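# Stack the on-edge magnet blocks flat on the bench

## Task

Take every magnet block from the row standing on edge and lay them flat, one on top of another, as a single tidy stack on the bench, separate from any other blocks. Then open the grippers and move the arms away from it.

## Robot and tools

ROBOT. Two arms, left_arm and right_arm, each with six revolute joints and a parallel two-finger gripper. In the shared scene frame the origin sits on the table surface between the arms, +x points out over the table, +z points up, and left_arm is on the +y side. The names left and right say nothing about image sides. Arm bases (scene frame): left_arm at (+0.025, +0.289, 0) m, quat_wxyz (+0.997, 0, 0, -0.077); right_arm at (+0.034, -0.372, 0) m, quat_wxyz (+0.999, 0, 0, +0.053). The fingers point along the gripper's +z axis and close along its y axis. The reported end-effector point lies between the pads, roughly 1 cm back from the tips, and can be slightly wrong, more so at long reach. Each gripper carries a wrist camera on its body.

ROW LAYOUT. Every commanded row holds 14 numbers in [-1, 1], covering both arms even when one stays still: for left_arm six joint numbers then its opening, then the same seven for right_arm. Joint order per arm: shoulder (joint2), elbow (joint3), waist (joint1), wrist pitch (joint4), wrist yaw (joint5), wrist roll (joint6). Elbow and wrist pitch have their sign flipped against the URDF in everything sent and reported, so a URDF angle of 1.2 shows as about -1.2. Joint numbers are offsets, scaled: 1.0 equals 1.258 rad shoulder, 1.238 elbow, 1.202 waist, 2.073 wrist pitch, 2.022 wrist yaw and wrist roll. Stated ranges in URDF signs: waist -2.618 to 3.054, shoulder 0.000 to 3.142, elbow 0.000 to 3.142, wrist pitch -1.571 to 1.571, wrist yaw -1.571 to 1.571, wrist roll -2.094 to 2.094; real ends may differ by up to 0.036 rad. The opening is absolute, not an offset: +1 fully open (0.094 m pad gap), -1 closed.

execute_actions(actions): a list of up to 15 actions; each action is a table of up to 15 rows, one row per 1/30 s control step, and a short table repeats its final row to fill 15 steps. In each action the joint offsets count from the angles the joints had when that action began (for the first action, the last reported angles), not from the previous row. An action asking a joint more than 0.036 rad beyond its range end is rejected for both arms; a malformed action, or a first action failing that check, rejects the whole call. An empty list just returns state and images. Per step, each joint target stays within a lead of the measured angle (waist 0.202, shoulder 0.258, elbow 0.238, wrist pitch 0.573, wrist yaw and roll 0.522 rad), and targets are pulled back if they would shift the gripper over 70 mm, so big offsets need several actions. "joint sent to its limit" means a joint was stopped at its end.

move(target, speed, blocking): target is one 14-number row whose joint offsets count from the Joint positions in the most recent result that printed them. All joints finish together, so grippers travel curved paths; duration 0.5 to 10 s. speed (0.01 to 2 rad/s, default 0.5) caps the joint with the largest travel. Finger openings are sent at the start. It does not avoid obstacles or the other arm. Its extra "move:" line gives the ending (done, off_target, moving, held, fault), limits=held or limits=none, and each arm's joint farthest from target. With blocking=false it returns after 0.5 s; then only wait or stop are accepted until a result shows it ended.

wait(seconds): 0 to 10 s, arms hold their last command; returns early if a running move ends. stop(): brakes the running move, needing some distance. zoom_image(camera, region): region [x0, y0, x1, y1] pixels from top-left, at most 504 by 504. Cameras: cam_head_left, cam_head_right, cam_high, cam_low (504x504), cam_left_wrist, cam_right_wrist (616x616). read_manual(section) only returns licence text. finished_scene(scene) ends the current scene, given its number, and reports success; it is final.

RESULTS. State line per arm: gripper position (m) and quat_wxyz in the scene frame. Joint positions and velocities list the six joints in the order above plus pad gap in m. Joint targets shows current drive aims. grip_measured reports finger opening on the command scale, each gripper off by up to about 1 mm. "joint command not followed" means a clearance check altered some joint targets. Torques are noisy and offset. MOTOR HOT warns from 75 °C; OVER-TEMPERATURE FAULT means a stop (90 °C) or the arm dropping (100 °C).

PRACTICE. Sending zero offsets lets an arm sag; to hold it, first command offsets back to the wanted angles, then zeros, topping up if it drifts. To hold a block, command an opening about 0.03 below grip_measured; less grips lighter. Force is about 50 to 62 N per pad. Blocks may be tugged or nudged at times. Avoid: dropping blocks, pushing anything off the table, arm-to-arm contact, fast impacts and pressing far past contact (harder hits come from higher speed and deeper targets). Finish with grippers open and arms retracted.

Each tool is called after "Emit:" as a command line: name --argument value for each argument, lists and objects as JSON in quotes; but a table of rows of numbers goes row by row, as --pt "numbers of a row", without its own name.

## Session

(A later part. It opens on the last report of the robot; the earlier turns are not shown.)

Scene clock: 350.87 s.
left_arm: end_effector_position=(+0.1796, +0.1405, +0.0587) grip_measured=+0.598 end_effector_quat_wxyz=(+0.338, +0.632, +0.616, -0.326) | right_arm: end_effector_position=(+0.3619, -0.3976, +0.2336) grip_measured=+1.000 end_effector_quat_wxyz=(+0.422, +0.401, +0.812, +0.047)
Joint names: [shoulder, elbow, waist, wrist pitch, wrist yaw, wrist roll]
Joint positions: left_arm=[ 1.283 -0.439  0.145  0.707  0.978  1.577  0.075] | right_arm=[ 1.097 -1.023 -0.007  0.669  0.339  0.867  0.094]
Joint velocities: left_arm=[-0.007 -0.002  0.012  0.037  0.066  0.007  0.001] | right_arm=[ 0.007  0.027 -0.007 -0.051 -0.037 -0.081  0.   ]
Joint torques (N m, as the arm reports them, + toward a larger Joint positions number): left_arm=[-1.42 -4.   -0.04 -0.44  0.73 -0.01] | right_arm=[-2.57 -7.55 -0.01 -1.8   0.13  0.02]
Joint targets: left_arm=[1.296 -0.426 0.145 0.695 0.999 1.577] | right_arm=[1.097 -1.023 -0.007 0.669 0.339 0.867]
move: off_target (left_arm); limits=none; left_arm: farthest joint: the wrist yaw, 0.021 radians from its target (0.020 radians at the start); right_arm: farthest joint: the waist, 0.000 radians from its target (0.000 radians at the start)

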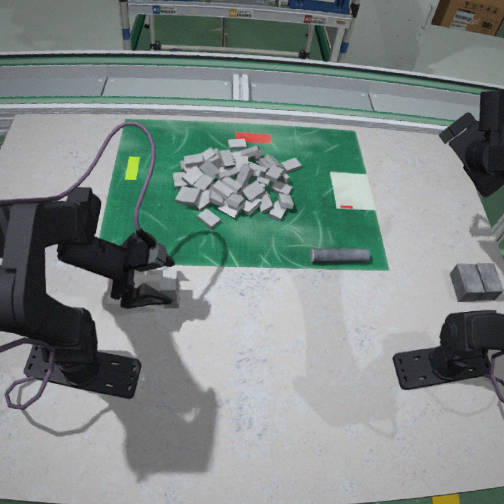

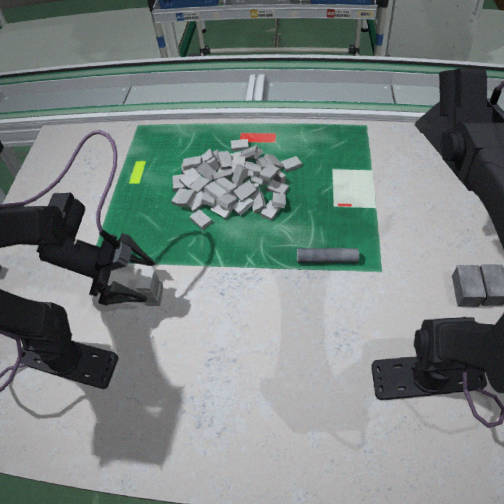

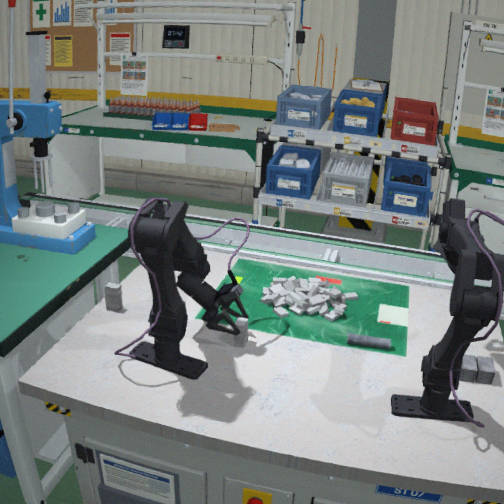

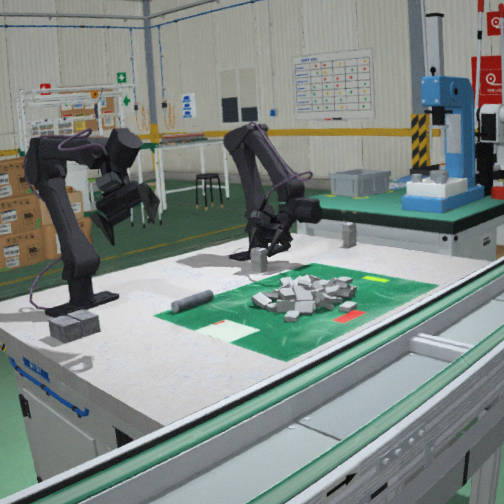

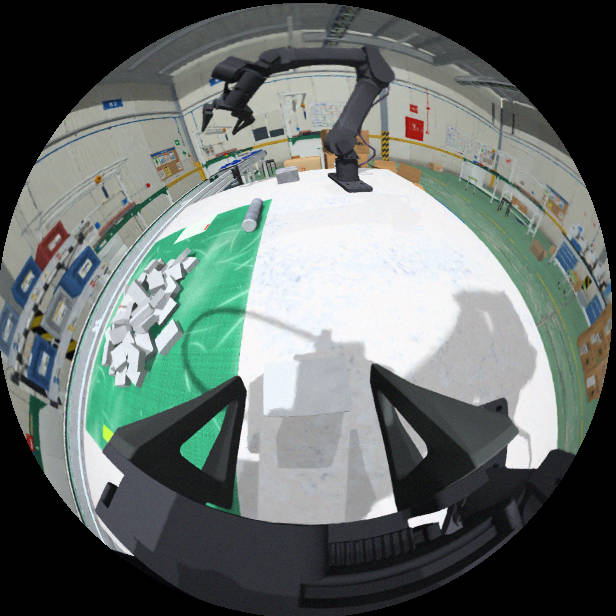

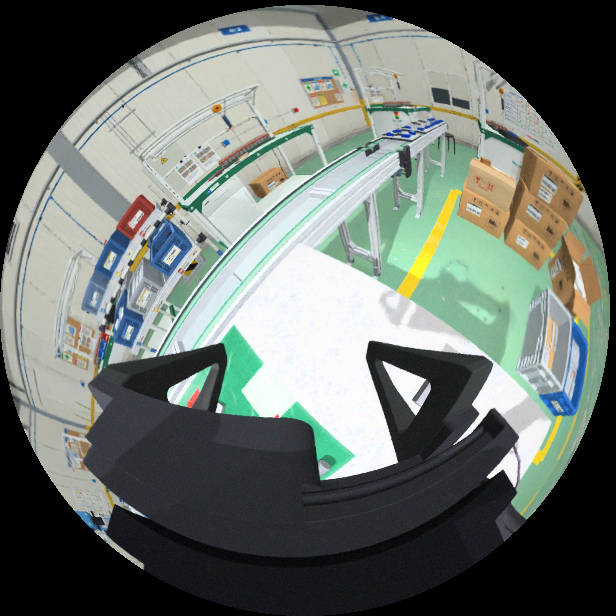

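Already neat; retreat.

Emit:
move --target '[-0.13,-0.09,0,0.125,0.01,0,1,0,0,0,0,0,0,1]' --speed 0.4

Emit:
move --target '[-0.05,-0.25,0.15,0.12,0,0,1,0,0,0,0,0,0,1]' --speed 0.5

Emit:
zoom_image --camera "cam_low" --region '[230,235,290,280]'

Emit:
zoom_image --camera "cam_high" --region '[210,305,270,355]'

Scene clock: 358.80 s.
left_arm: end_effector_position=(+0.1723, +0.1405, +0.0983) grip_measured=+1.000 end_effector_quat_wxyz=(+0.339, +0.633, +0.616, -0.326) | right_arm: end_effector_position=(+0.3619, -0.3976, +0.2336) grip_measured=+1.000 end_effector_quat_wxyz=(+0.422, +0.401, +0.812, +0.047)
Joint names: [shoulder, elbow, waist, wrist pitch, wrist yaw, wrist roll]
Joint positions: left_arm=[ 1.138 -0.532  0.145  0.942  0.978  1.577  0.094] | right_arm=[ 1.097 -1.023 -0.007  0.669  0.339  0.867  0.094]
Joint velocities: left_arm=[-0.017  0.007 -0.007  0.022 -0.022 -0.022  0.   ] | right_arm=[-0.022  0.012  0.007 -0.11  -0.037 -0.066  0.   ]
Joint torques (N m, as the arm reports them, + toward a larger Joint positions number): left_arm=[-3.1  -6.9  -0.03 -0.04  0.73 -0.01] | right_arm=[-2.56 -7.5   0.   -1.81  0.11  0.03]
Joint targets: left_arm=[1.120 -0.551 0.145 0.966 0.998 1.577] | right_arm=[1.097 -1.023 -0.007 0.669 0.339 0.867]
move: off_target (left_arm); limits=none; left_arm: farthest joint: the wrist pitch, 0.024 radians from its target (0.259 radians at the start); right_arm: farthest joint: the waist, 0.000 radians from its target (0.000 radians at the start)

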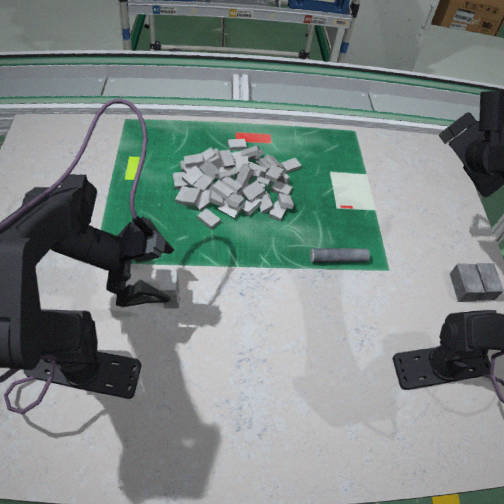

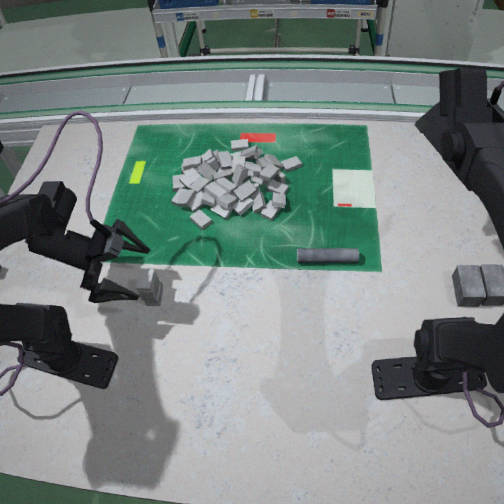

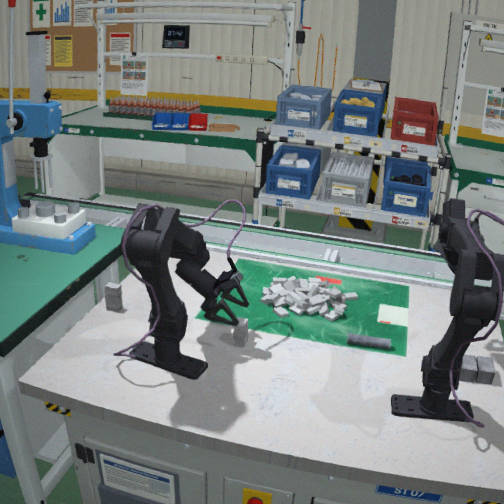

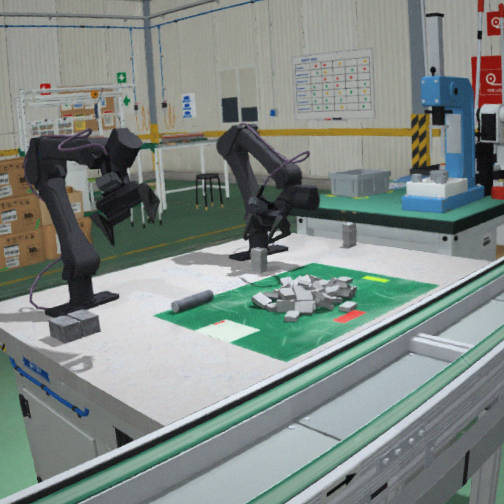

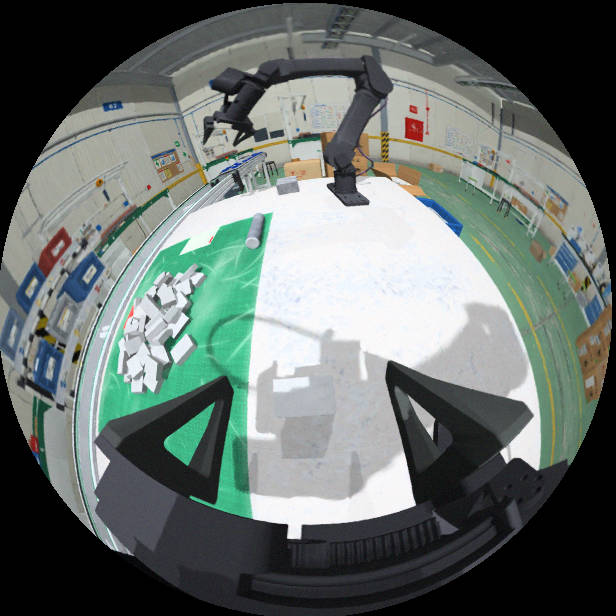

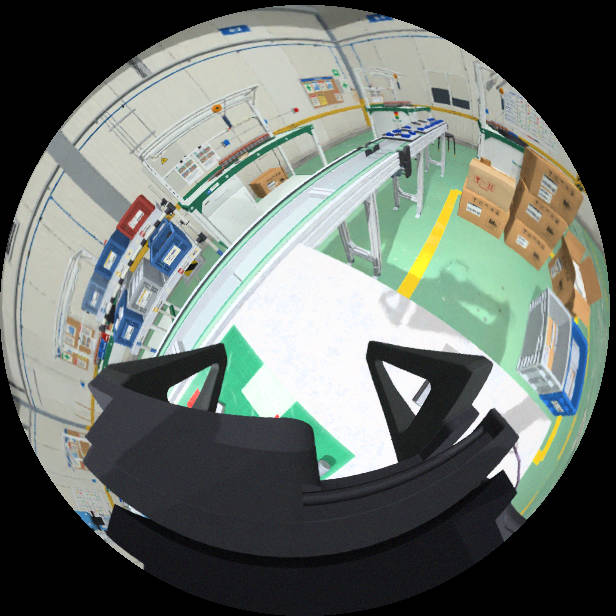

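Scene clock: 360.20 s.
left_arm: end_effector_position=(+0.2205, +0.1727, +0.1767) grip_measured=+1.000 end_effector_quat_wxyz=(+0.395, +0.598, +0.650, -0.253) | right_arm: end_effector_position=(+0.3619, -0.3976, +0.2336) grip_measured=+1.000 end_effector_quat_wxyz=(+0.422, +0.401, +0.812, +0.047)
Joint names: [shoulder, elbow, waist, wrist pitch, wrist yaw, wrist roll]
Joint positions: left_arm=[ 1.093 -0.825  0.316  1.165  0.969  1.577  0.094] | right_arm=[ 1.097 -1.023 -0.007  0.669  0.339  0.867  0.094]
Joint velocities: left_arm=[ 0.017  0.002  0.017  0.007 -0.037 -0.051  0.   ] | right_arm=[-0.007 -0.017  0.002  0.022  0.037  0.022  0.   ]
Joint torques (N m, as the arm reports them, + toward a larger Joint positions number): left_arm=[-3.04 -7.16  0.71 -0.26  0.61  0.  ] | right_arm=[-2.56 -7.51  0.01 -1.79  0.12  0.05]
Joint targets: left_arm=[1.075 -0.842 0.326 1.190 0.978 1.577] | right_arm=[1.097 -1.023 -0.007 0.669 0.339 0.867]
move: off_target (left_arm); limits=none; left_arm: farthest joint: the wrist pitch, 0.026 radians from its target (0.249 radians at the start); right_arm: farthest joint: the waist, 0.000 radians from its target (0.000 radians at the start)

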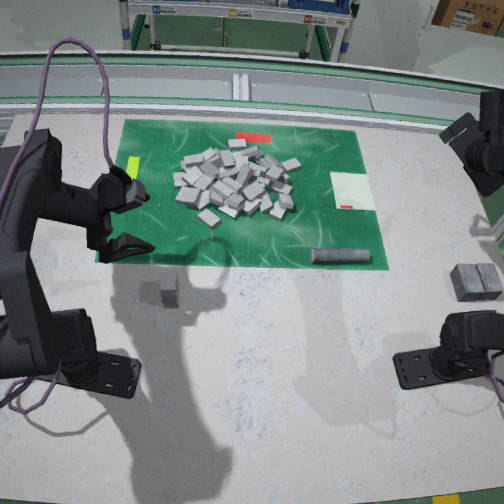

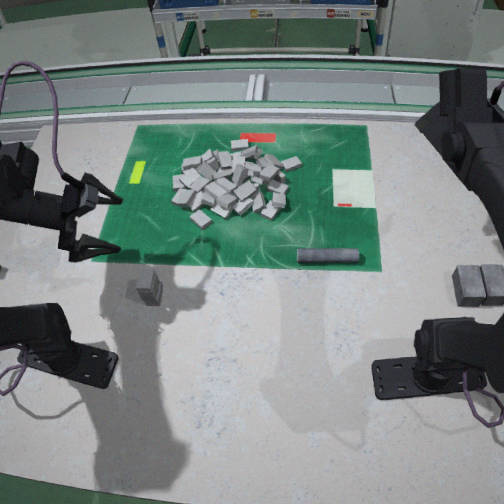

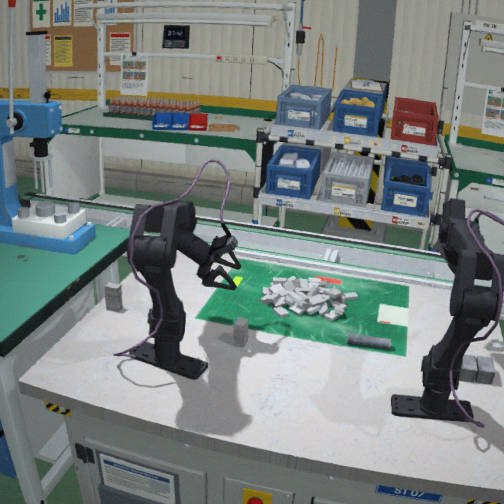

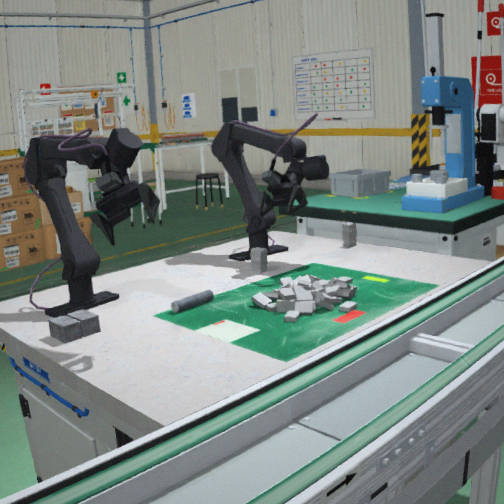

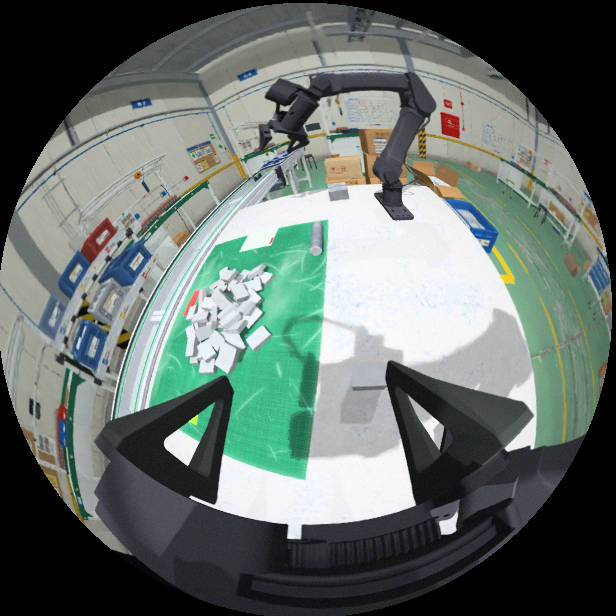

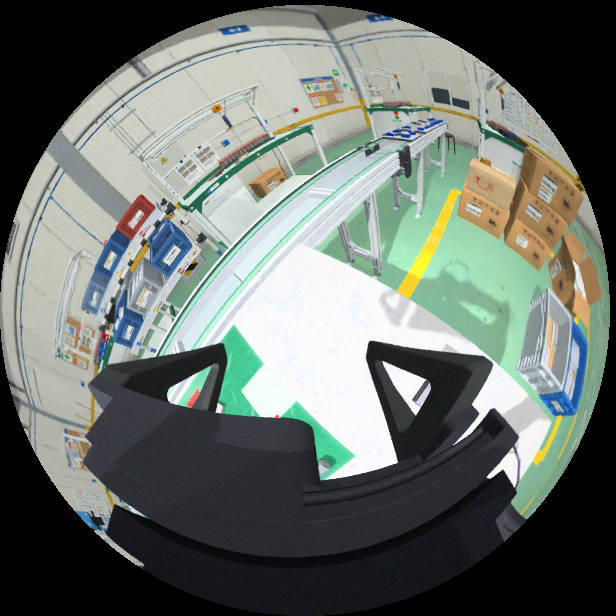

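Region (230, 235, 290, 280) of cam_low's 504x504 image, scaled by 8.400, with more detail than that image has; it fills the top 378 rows of this view, and the rest is white.

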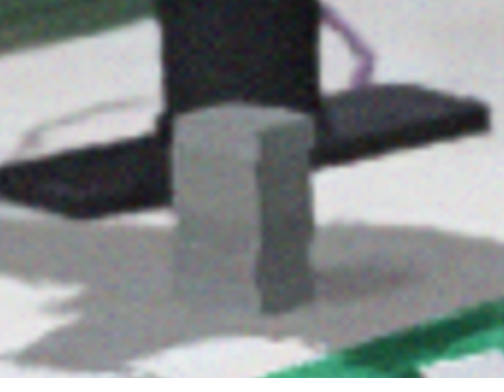

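Region (210, 305, 270, 355) of cam_high's 504x504 image, scaled by 8.400, with more detail than that image has.

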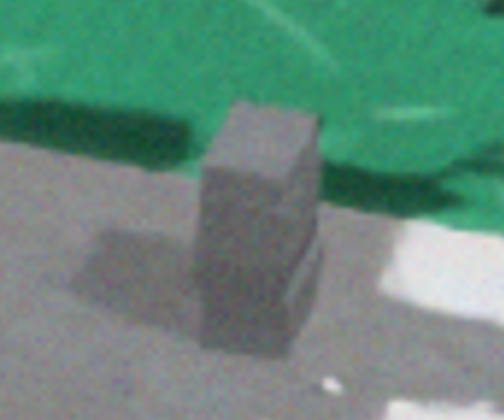

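Emit:
zoom_image --camera "cam_head_left" --region '[424,245,504,315]'

Emit:
zoom_image --camera "cam_head_right" --region '[120,260,180,315]'

Region (424, 245, 504, 315) of cam_head_left's 504x504 image, scaled by 6.300, with more detail than that image has; it fills the top 441 rows of this view, and the rest is white.

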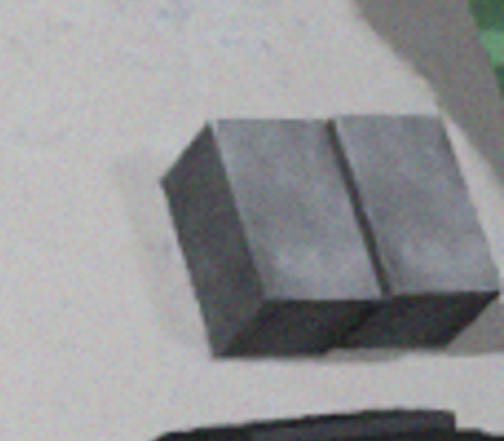

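Region (120, 260, 180, 315) of cam_head_right's 504x504 image, scaled by 8.400, with more detail than that image has; it fills the top 462 rows of this view, and the rest is white.

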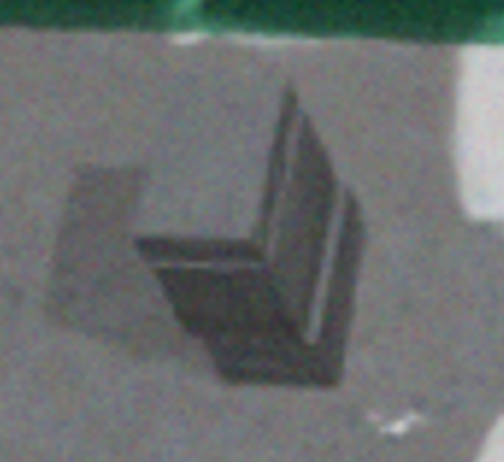

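Emit:
move --target '[0.17,-0.165,0,0.04,-0.485,-1,0.5,0,0,0,0,0,0,1]' --speed 1.5

Emit:
move --target '[0.03,-0.01,-0.798,0,0,-0.17,0.5,0,0,0,0,0,0,1]' --speed 0.9

Scene clock: 382.27 s.
left_arm: end_effector_position=(+0.2356, +0.3246, +0.1126) grip_measured=+0.502 end_effector_quat_wxyz=(+0.027, -0.296, +0.955, -0.002) | right_arm: end_effector_position=(+0.3619, -0.3976, +0.2336) grip_measured=+1.000 end_effector_quat_wxyz=(+0.422, +0.401, +0.812, +0.047)
Joint names: [shoulder, elbow, waist, wrist pitch, wrist yaw, wrist roll]
Joint positions: left_arm=[ 1.295 -1.007  0.316  1.228 -0.003 -0.439  0.071] | right_arm=[ 1.097 -1.023 -0.007  0.669  0.339  0.867  0.094]
Joint velocities: left_arm=[-0.012 -0.002 -0.002  0.037  0.007 -0.022 -0.001] | right_arm=[ 0.002  0.002  0.002  0.022 -0.007 -0.125  0.   ]
Joint torques (N m, as the arm reports them, + toward a larger Joint positions number): left_arm=[-2.66 -7.47 -0.03 -0.18 -0.09 -0.05] | right_arm=[-2.56 -7.55 -0.01 -1.8   0.12  0.04]
Joint targets: left_arm=[1.306 -1.030 0.316 1.248 -0.011 -0.445] | right_arm=[1.097 -1.023 -0.007 0.669 0.339 0.867]
move: off_target (left_arm); limits=none; left_arm: farthest joint: the elbow, 0.022 radians from its target (0.204 radians at the start); right_arm: farthest joint: the waist, 0.000 radians from its target (0.000 radians at the start)

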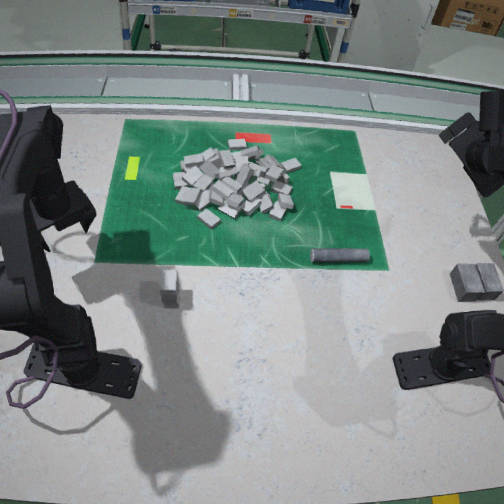

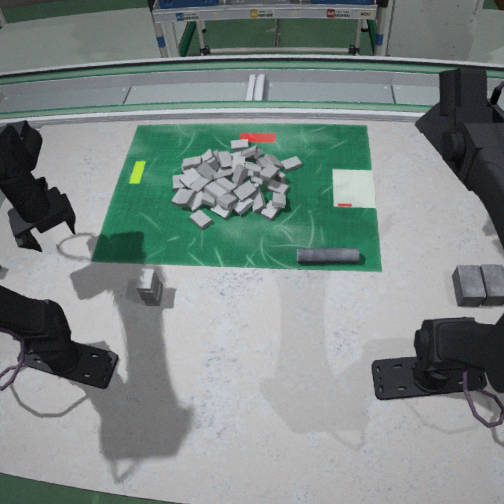

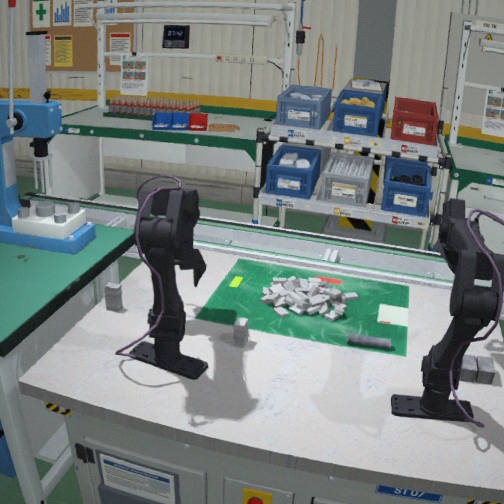

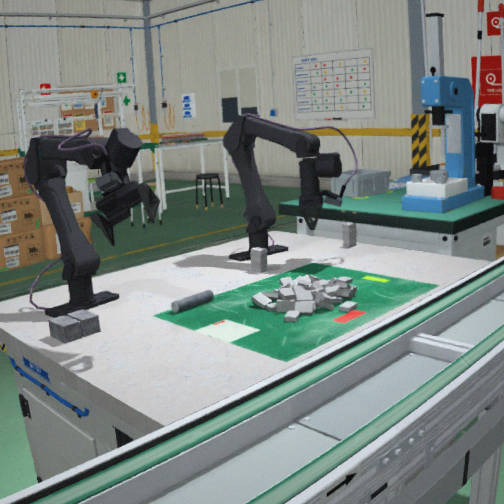

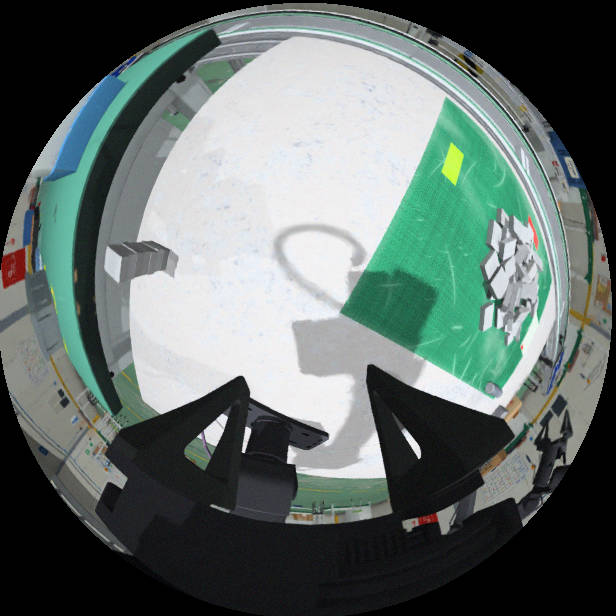

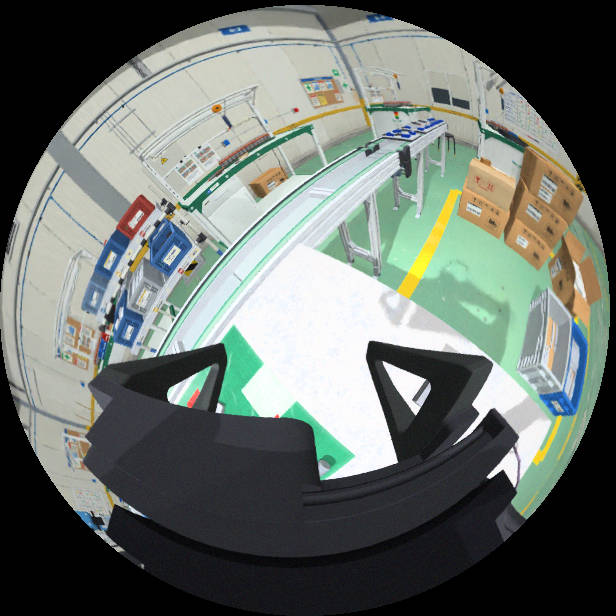

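Scene clock: 384.10 s.
left_arm: end_effector_position=(+0.1759, +0.1378, +0.1074) grip_measured=+0.502 end_effector_quat_wxyz=(+0.010, +0.006, +1.000, -0.010) | right_arm: end_effector_position=(+0.3619, -0.3976, +0.2336) grip_measured=+1.000 end_effector_quat_wxyz=(+0.422, +0.401, +0.812, +0.047)
Joint names: [shoulder, elbow, waist, wrist pitch, wrist yaw, wrist roll]
Joint positions: left_arm=[ 1.322 -1.007 -0.635  1.228  0.    -0.777  0.071] | right_arm=[ 1.097 -1.023 -0.007  0.669  0.339  0.867  0.094]
Joint velocities: left_arm=[-0.012 -0.002  0.007 -0.037  0.022  0.022  0.   ] | right_arm=[ 0.007 -0.012  0.007  0.007 -0.007 -0.007  0.   ]
Joint torques (N m, as the arm reports them, + toward a larger Joint positions number): left_arm=[-2.85 -6.75 -0.66 -0.35 -0.02 -0.06] | right_arm=[-2.6  -7.56 -0.01 -1.79  0.12  0.04]
Joint targets: left_arm=[1.333 -1.020 -0.643 1.228 -0.003 -0.783] | right_arm=[1.097 -1.023 -0.007 0.669 0.339 0.867]
move: done; limits=none; left_arm: farthest joint: the elbow, 0.012 radians from its target (0.012 radians at the start); right_arm: farthest joint: the waist, 0.000 radians from its target (0.000 radians at the start)

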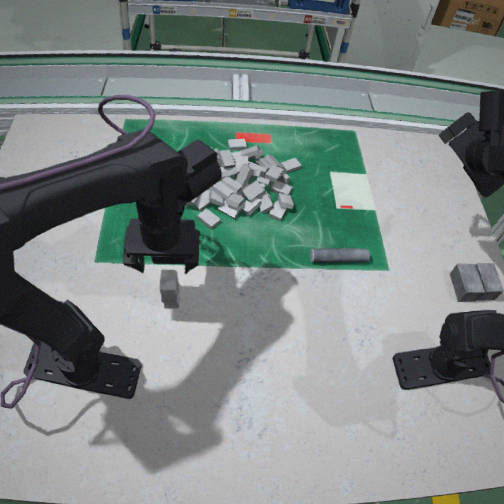

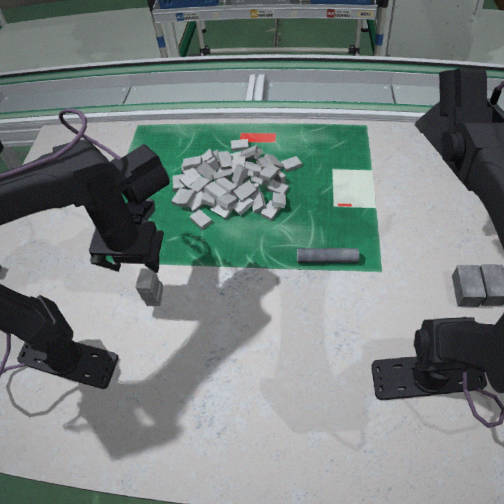

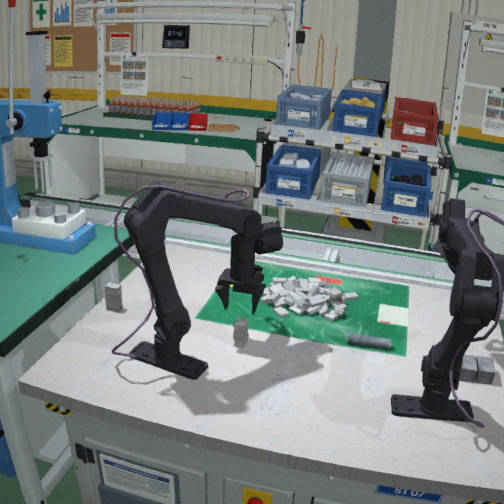

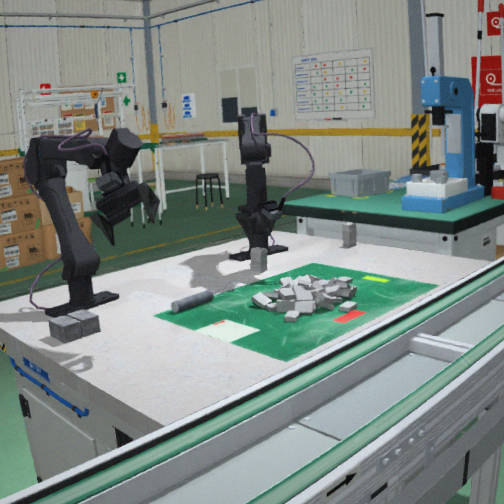

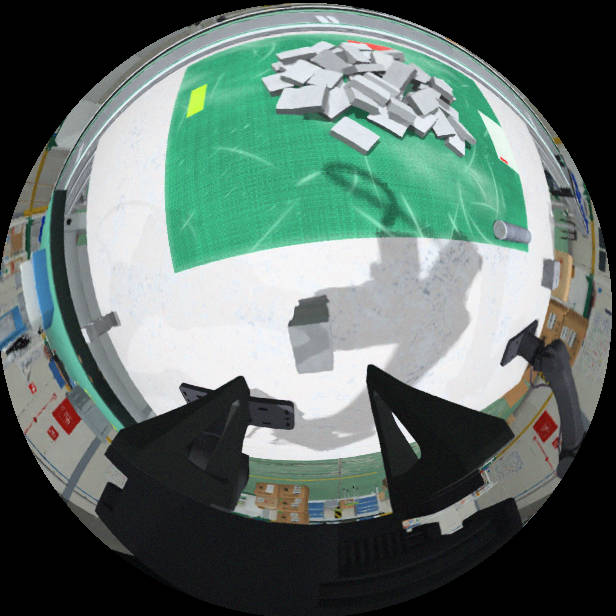

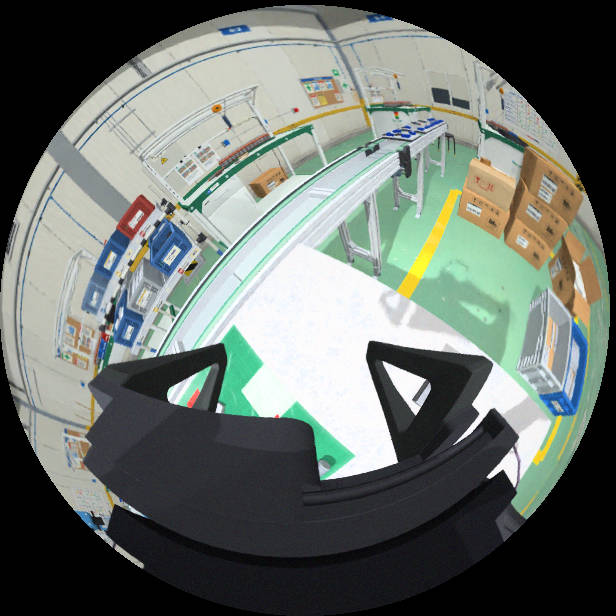

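Emit:
move --target '[0.094,0.216,0,-0.176,0,0,0.5,0,0,0,0,0,0,1]' --speed 0.3

Scene clock: 390.70 s.
left_arm: end_effector_position=(+0.1763, +0.1375, +0.0240) grip_measured=+0.502 end_effector_quat_wxyz=(+0.004, +0.006, +1.000, -0.004) | right_arm: end_effector_position=(+0.3619, -0.3976, +0.2336) grip_measured=+1.000 end_effector_quat_wxyz=(+0.422, +0.401, +0.812, +0.047)
Joint names: [shoulder, elbow, waist, wrist pitch, wrist yaw, wrist roll]
Joint positions: left_arm=[ 1.431 -0.75  -0.635  0.879  0.    -0.777  0.071] | right_arm=[ 1.097 -1.023 -0.007  0.669  0.339  0.867  0.094]
Joint velocities: left_arm=[-0.007  0.007  0.002 -0.051 -0.022  0.022 -0.001] | right_arm=[ 0.002 -0.022  0.007  0.007  0.007  0.007  0.   ]
Joint torques (N m, as the arm reports them, + toward a larger Joint positions number): left_arm=[-3.56 -4.59 -0.02 -0.49  0.01  0.  ] | right_arm=[-2.58 -7.51 -0.07 -1.78  0.13  0.  ]
Joint targets: left_arm=[1.440 -0.740 -0.635 0.863 0.000 -0.777] | right_arm=[1.097 -1.023 -0.007 0.669 0.339 0.867]
move: done; limits=none; left_arm: farthest joint: the wrist pitch, 0.016 radians from its target (0.365 radians at the start); right_arm: farthest joint: the waist, 0.000 radians from its target (0.000 radians at the start)

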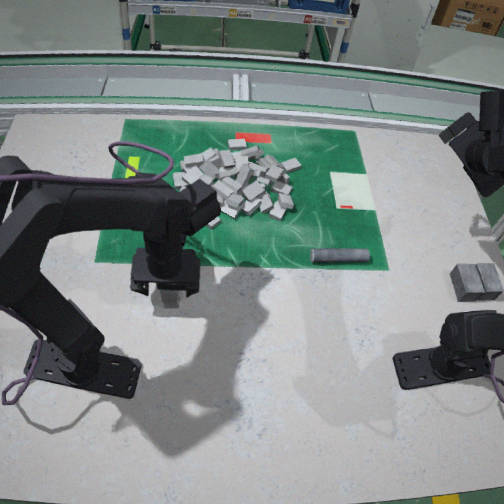

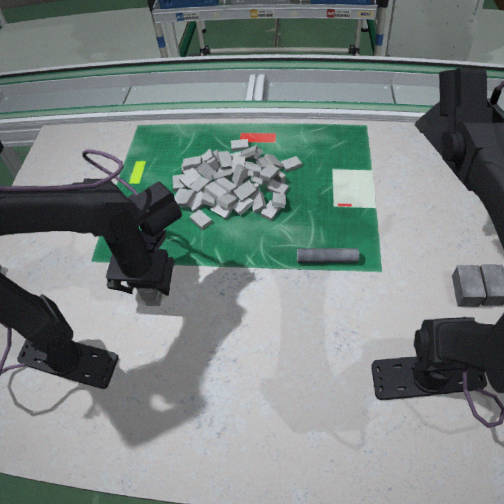

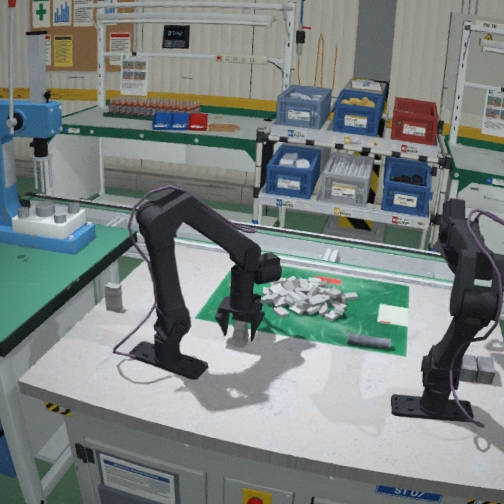

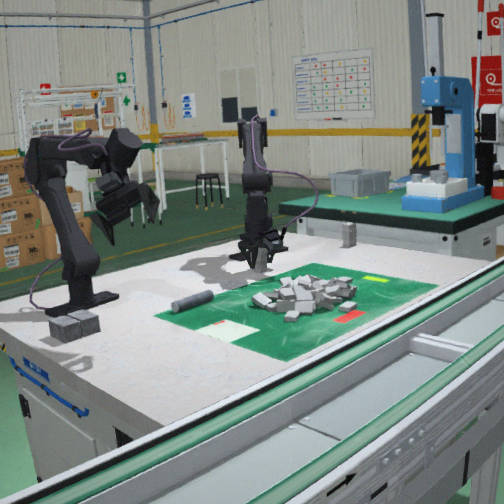

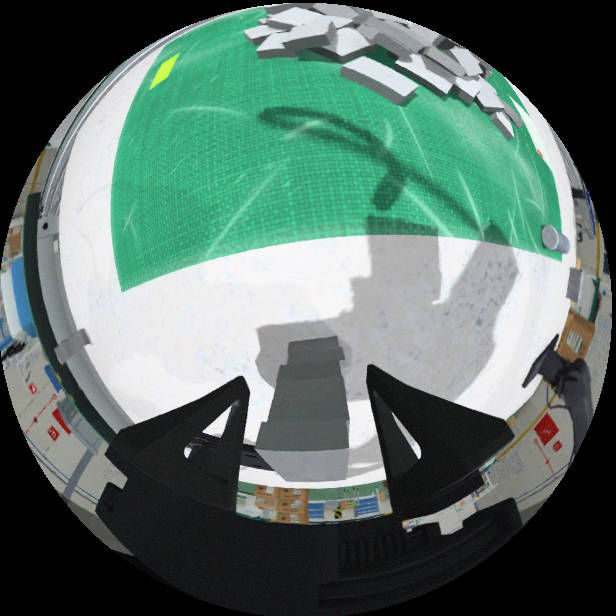

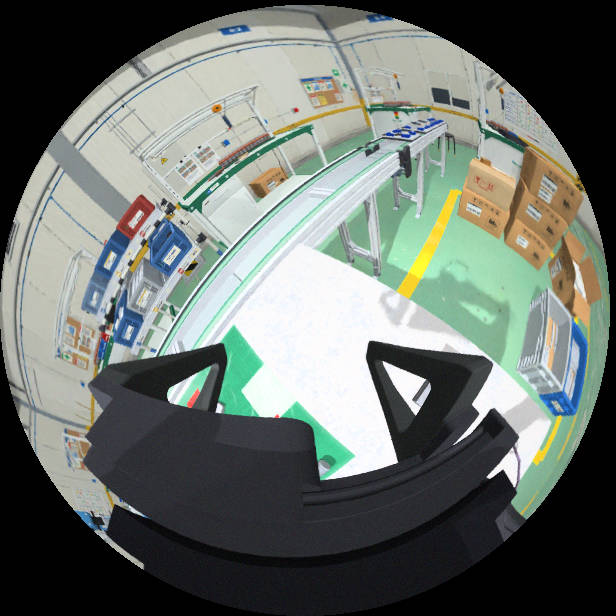

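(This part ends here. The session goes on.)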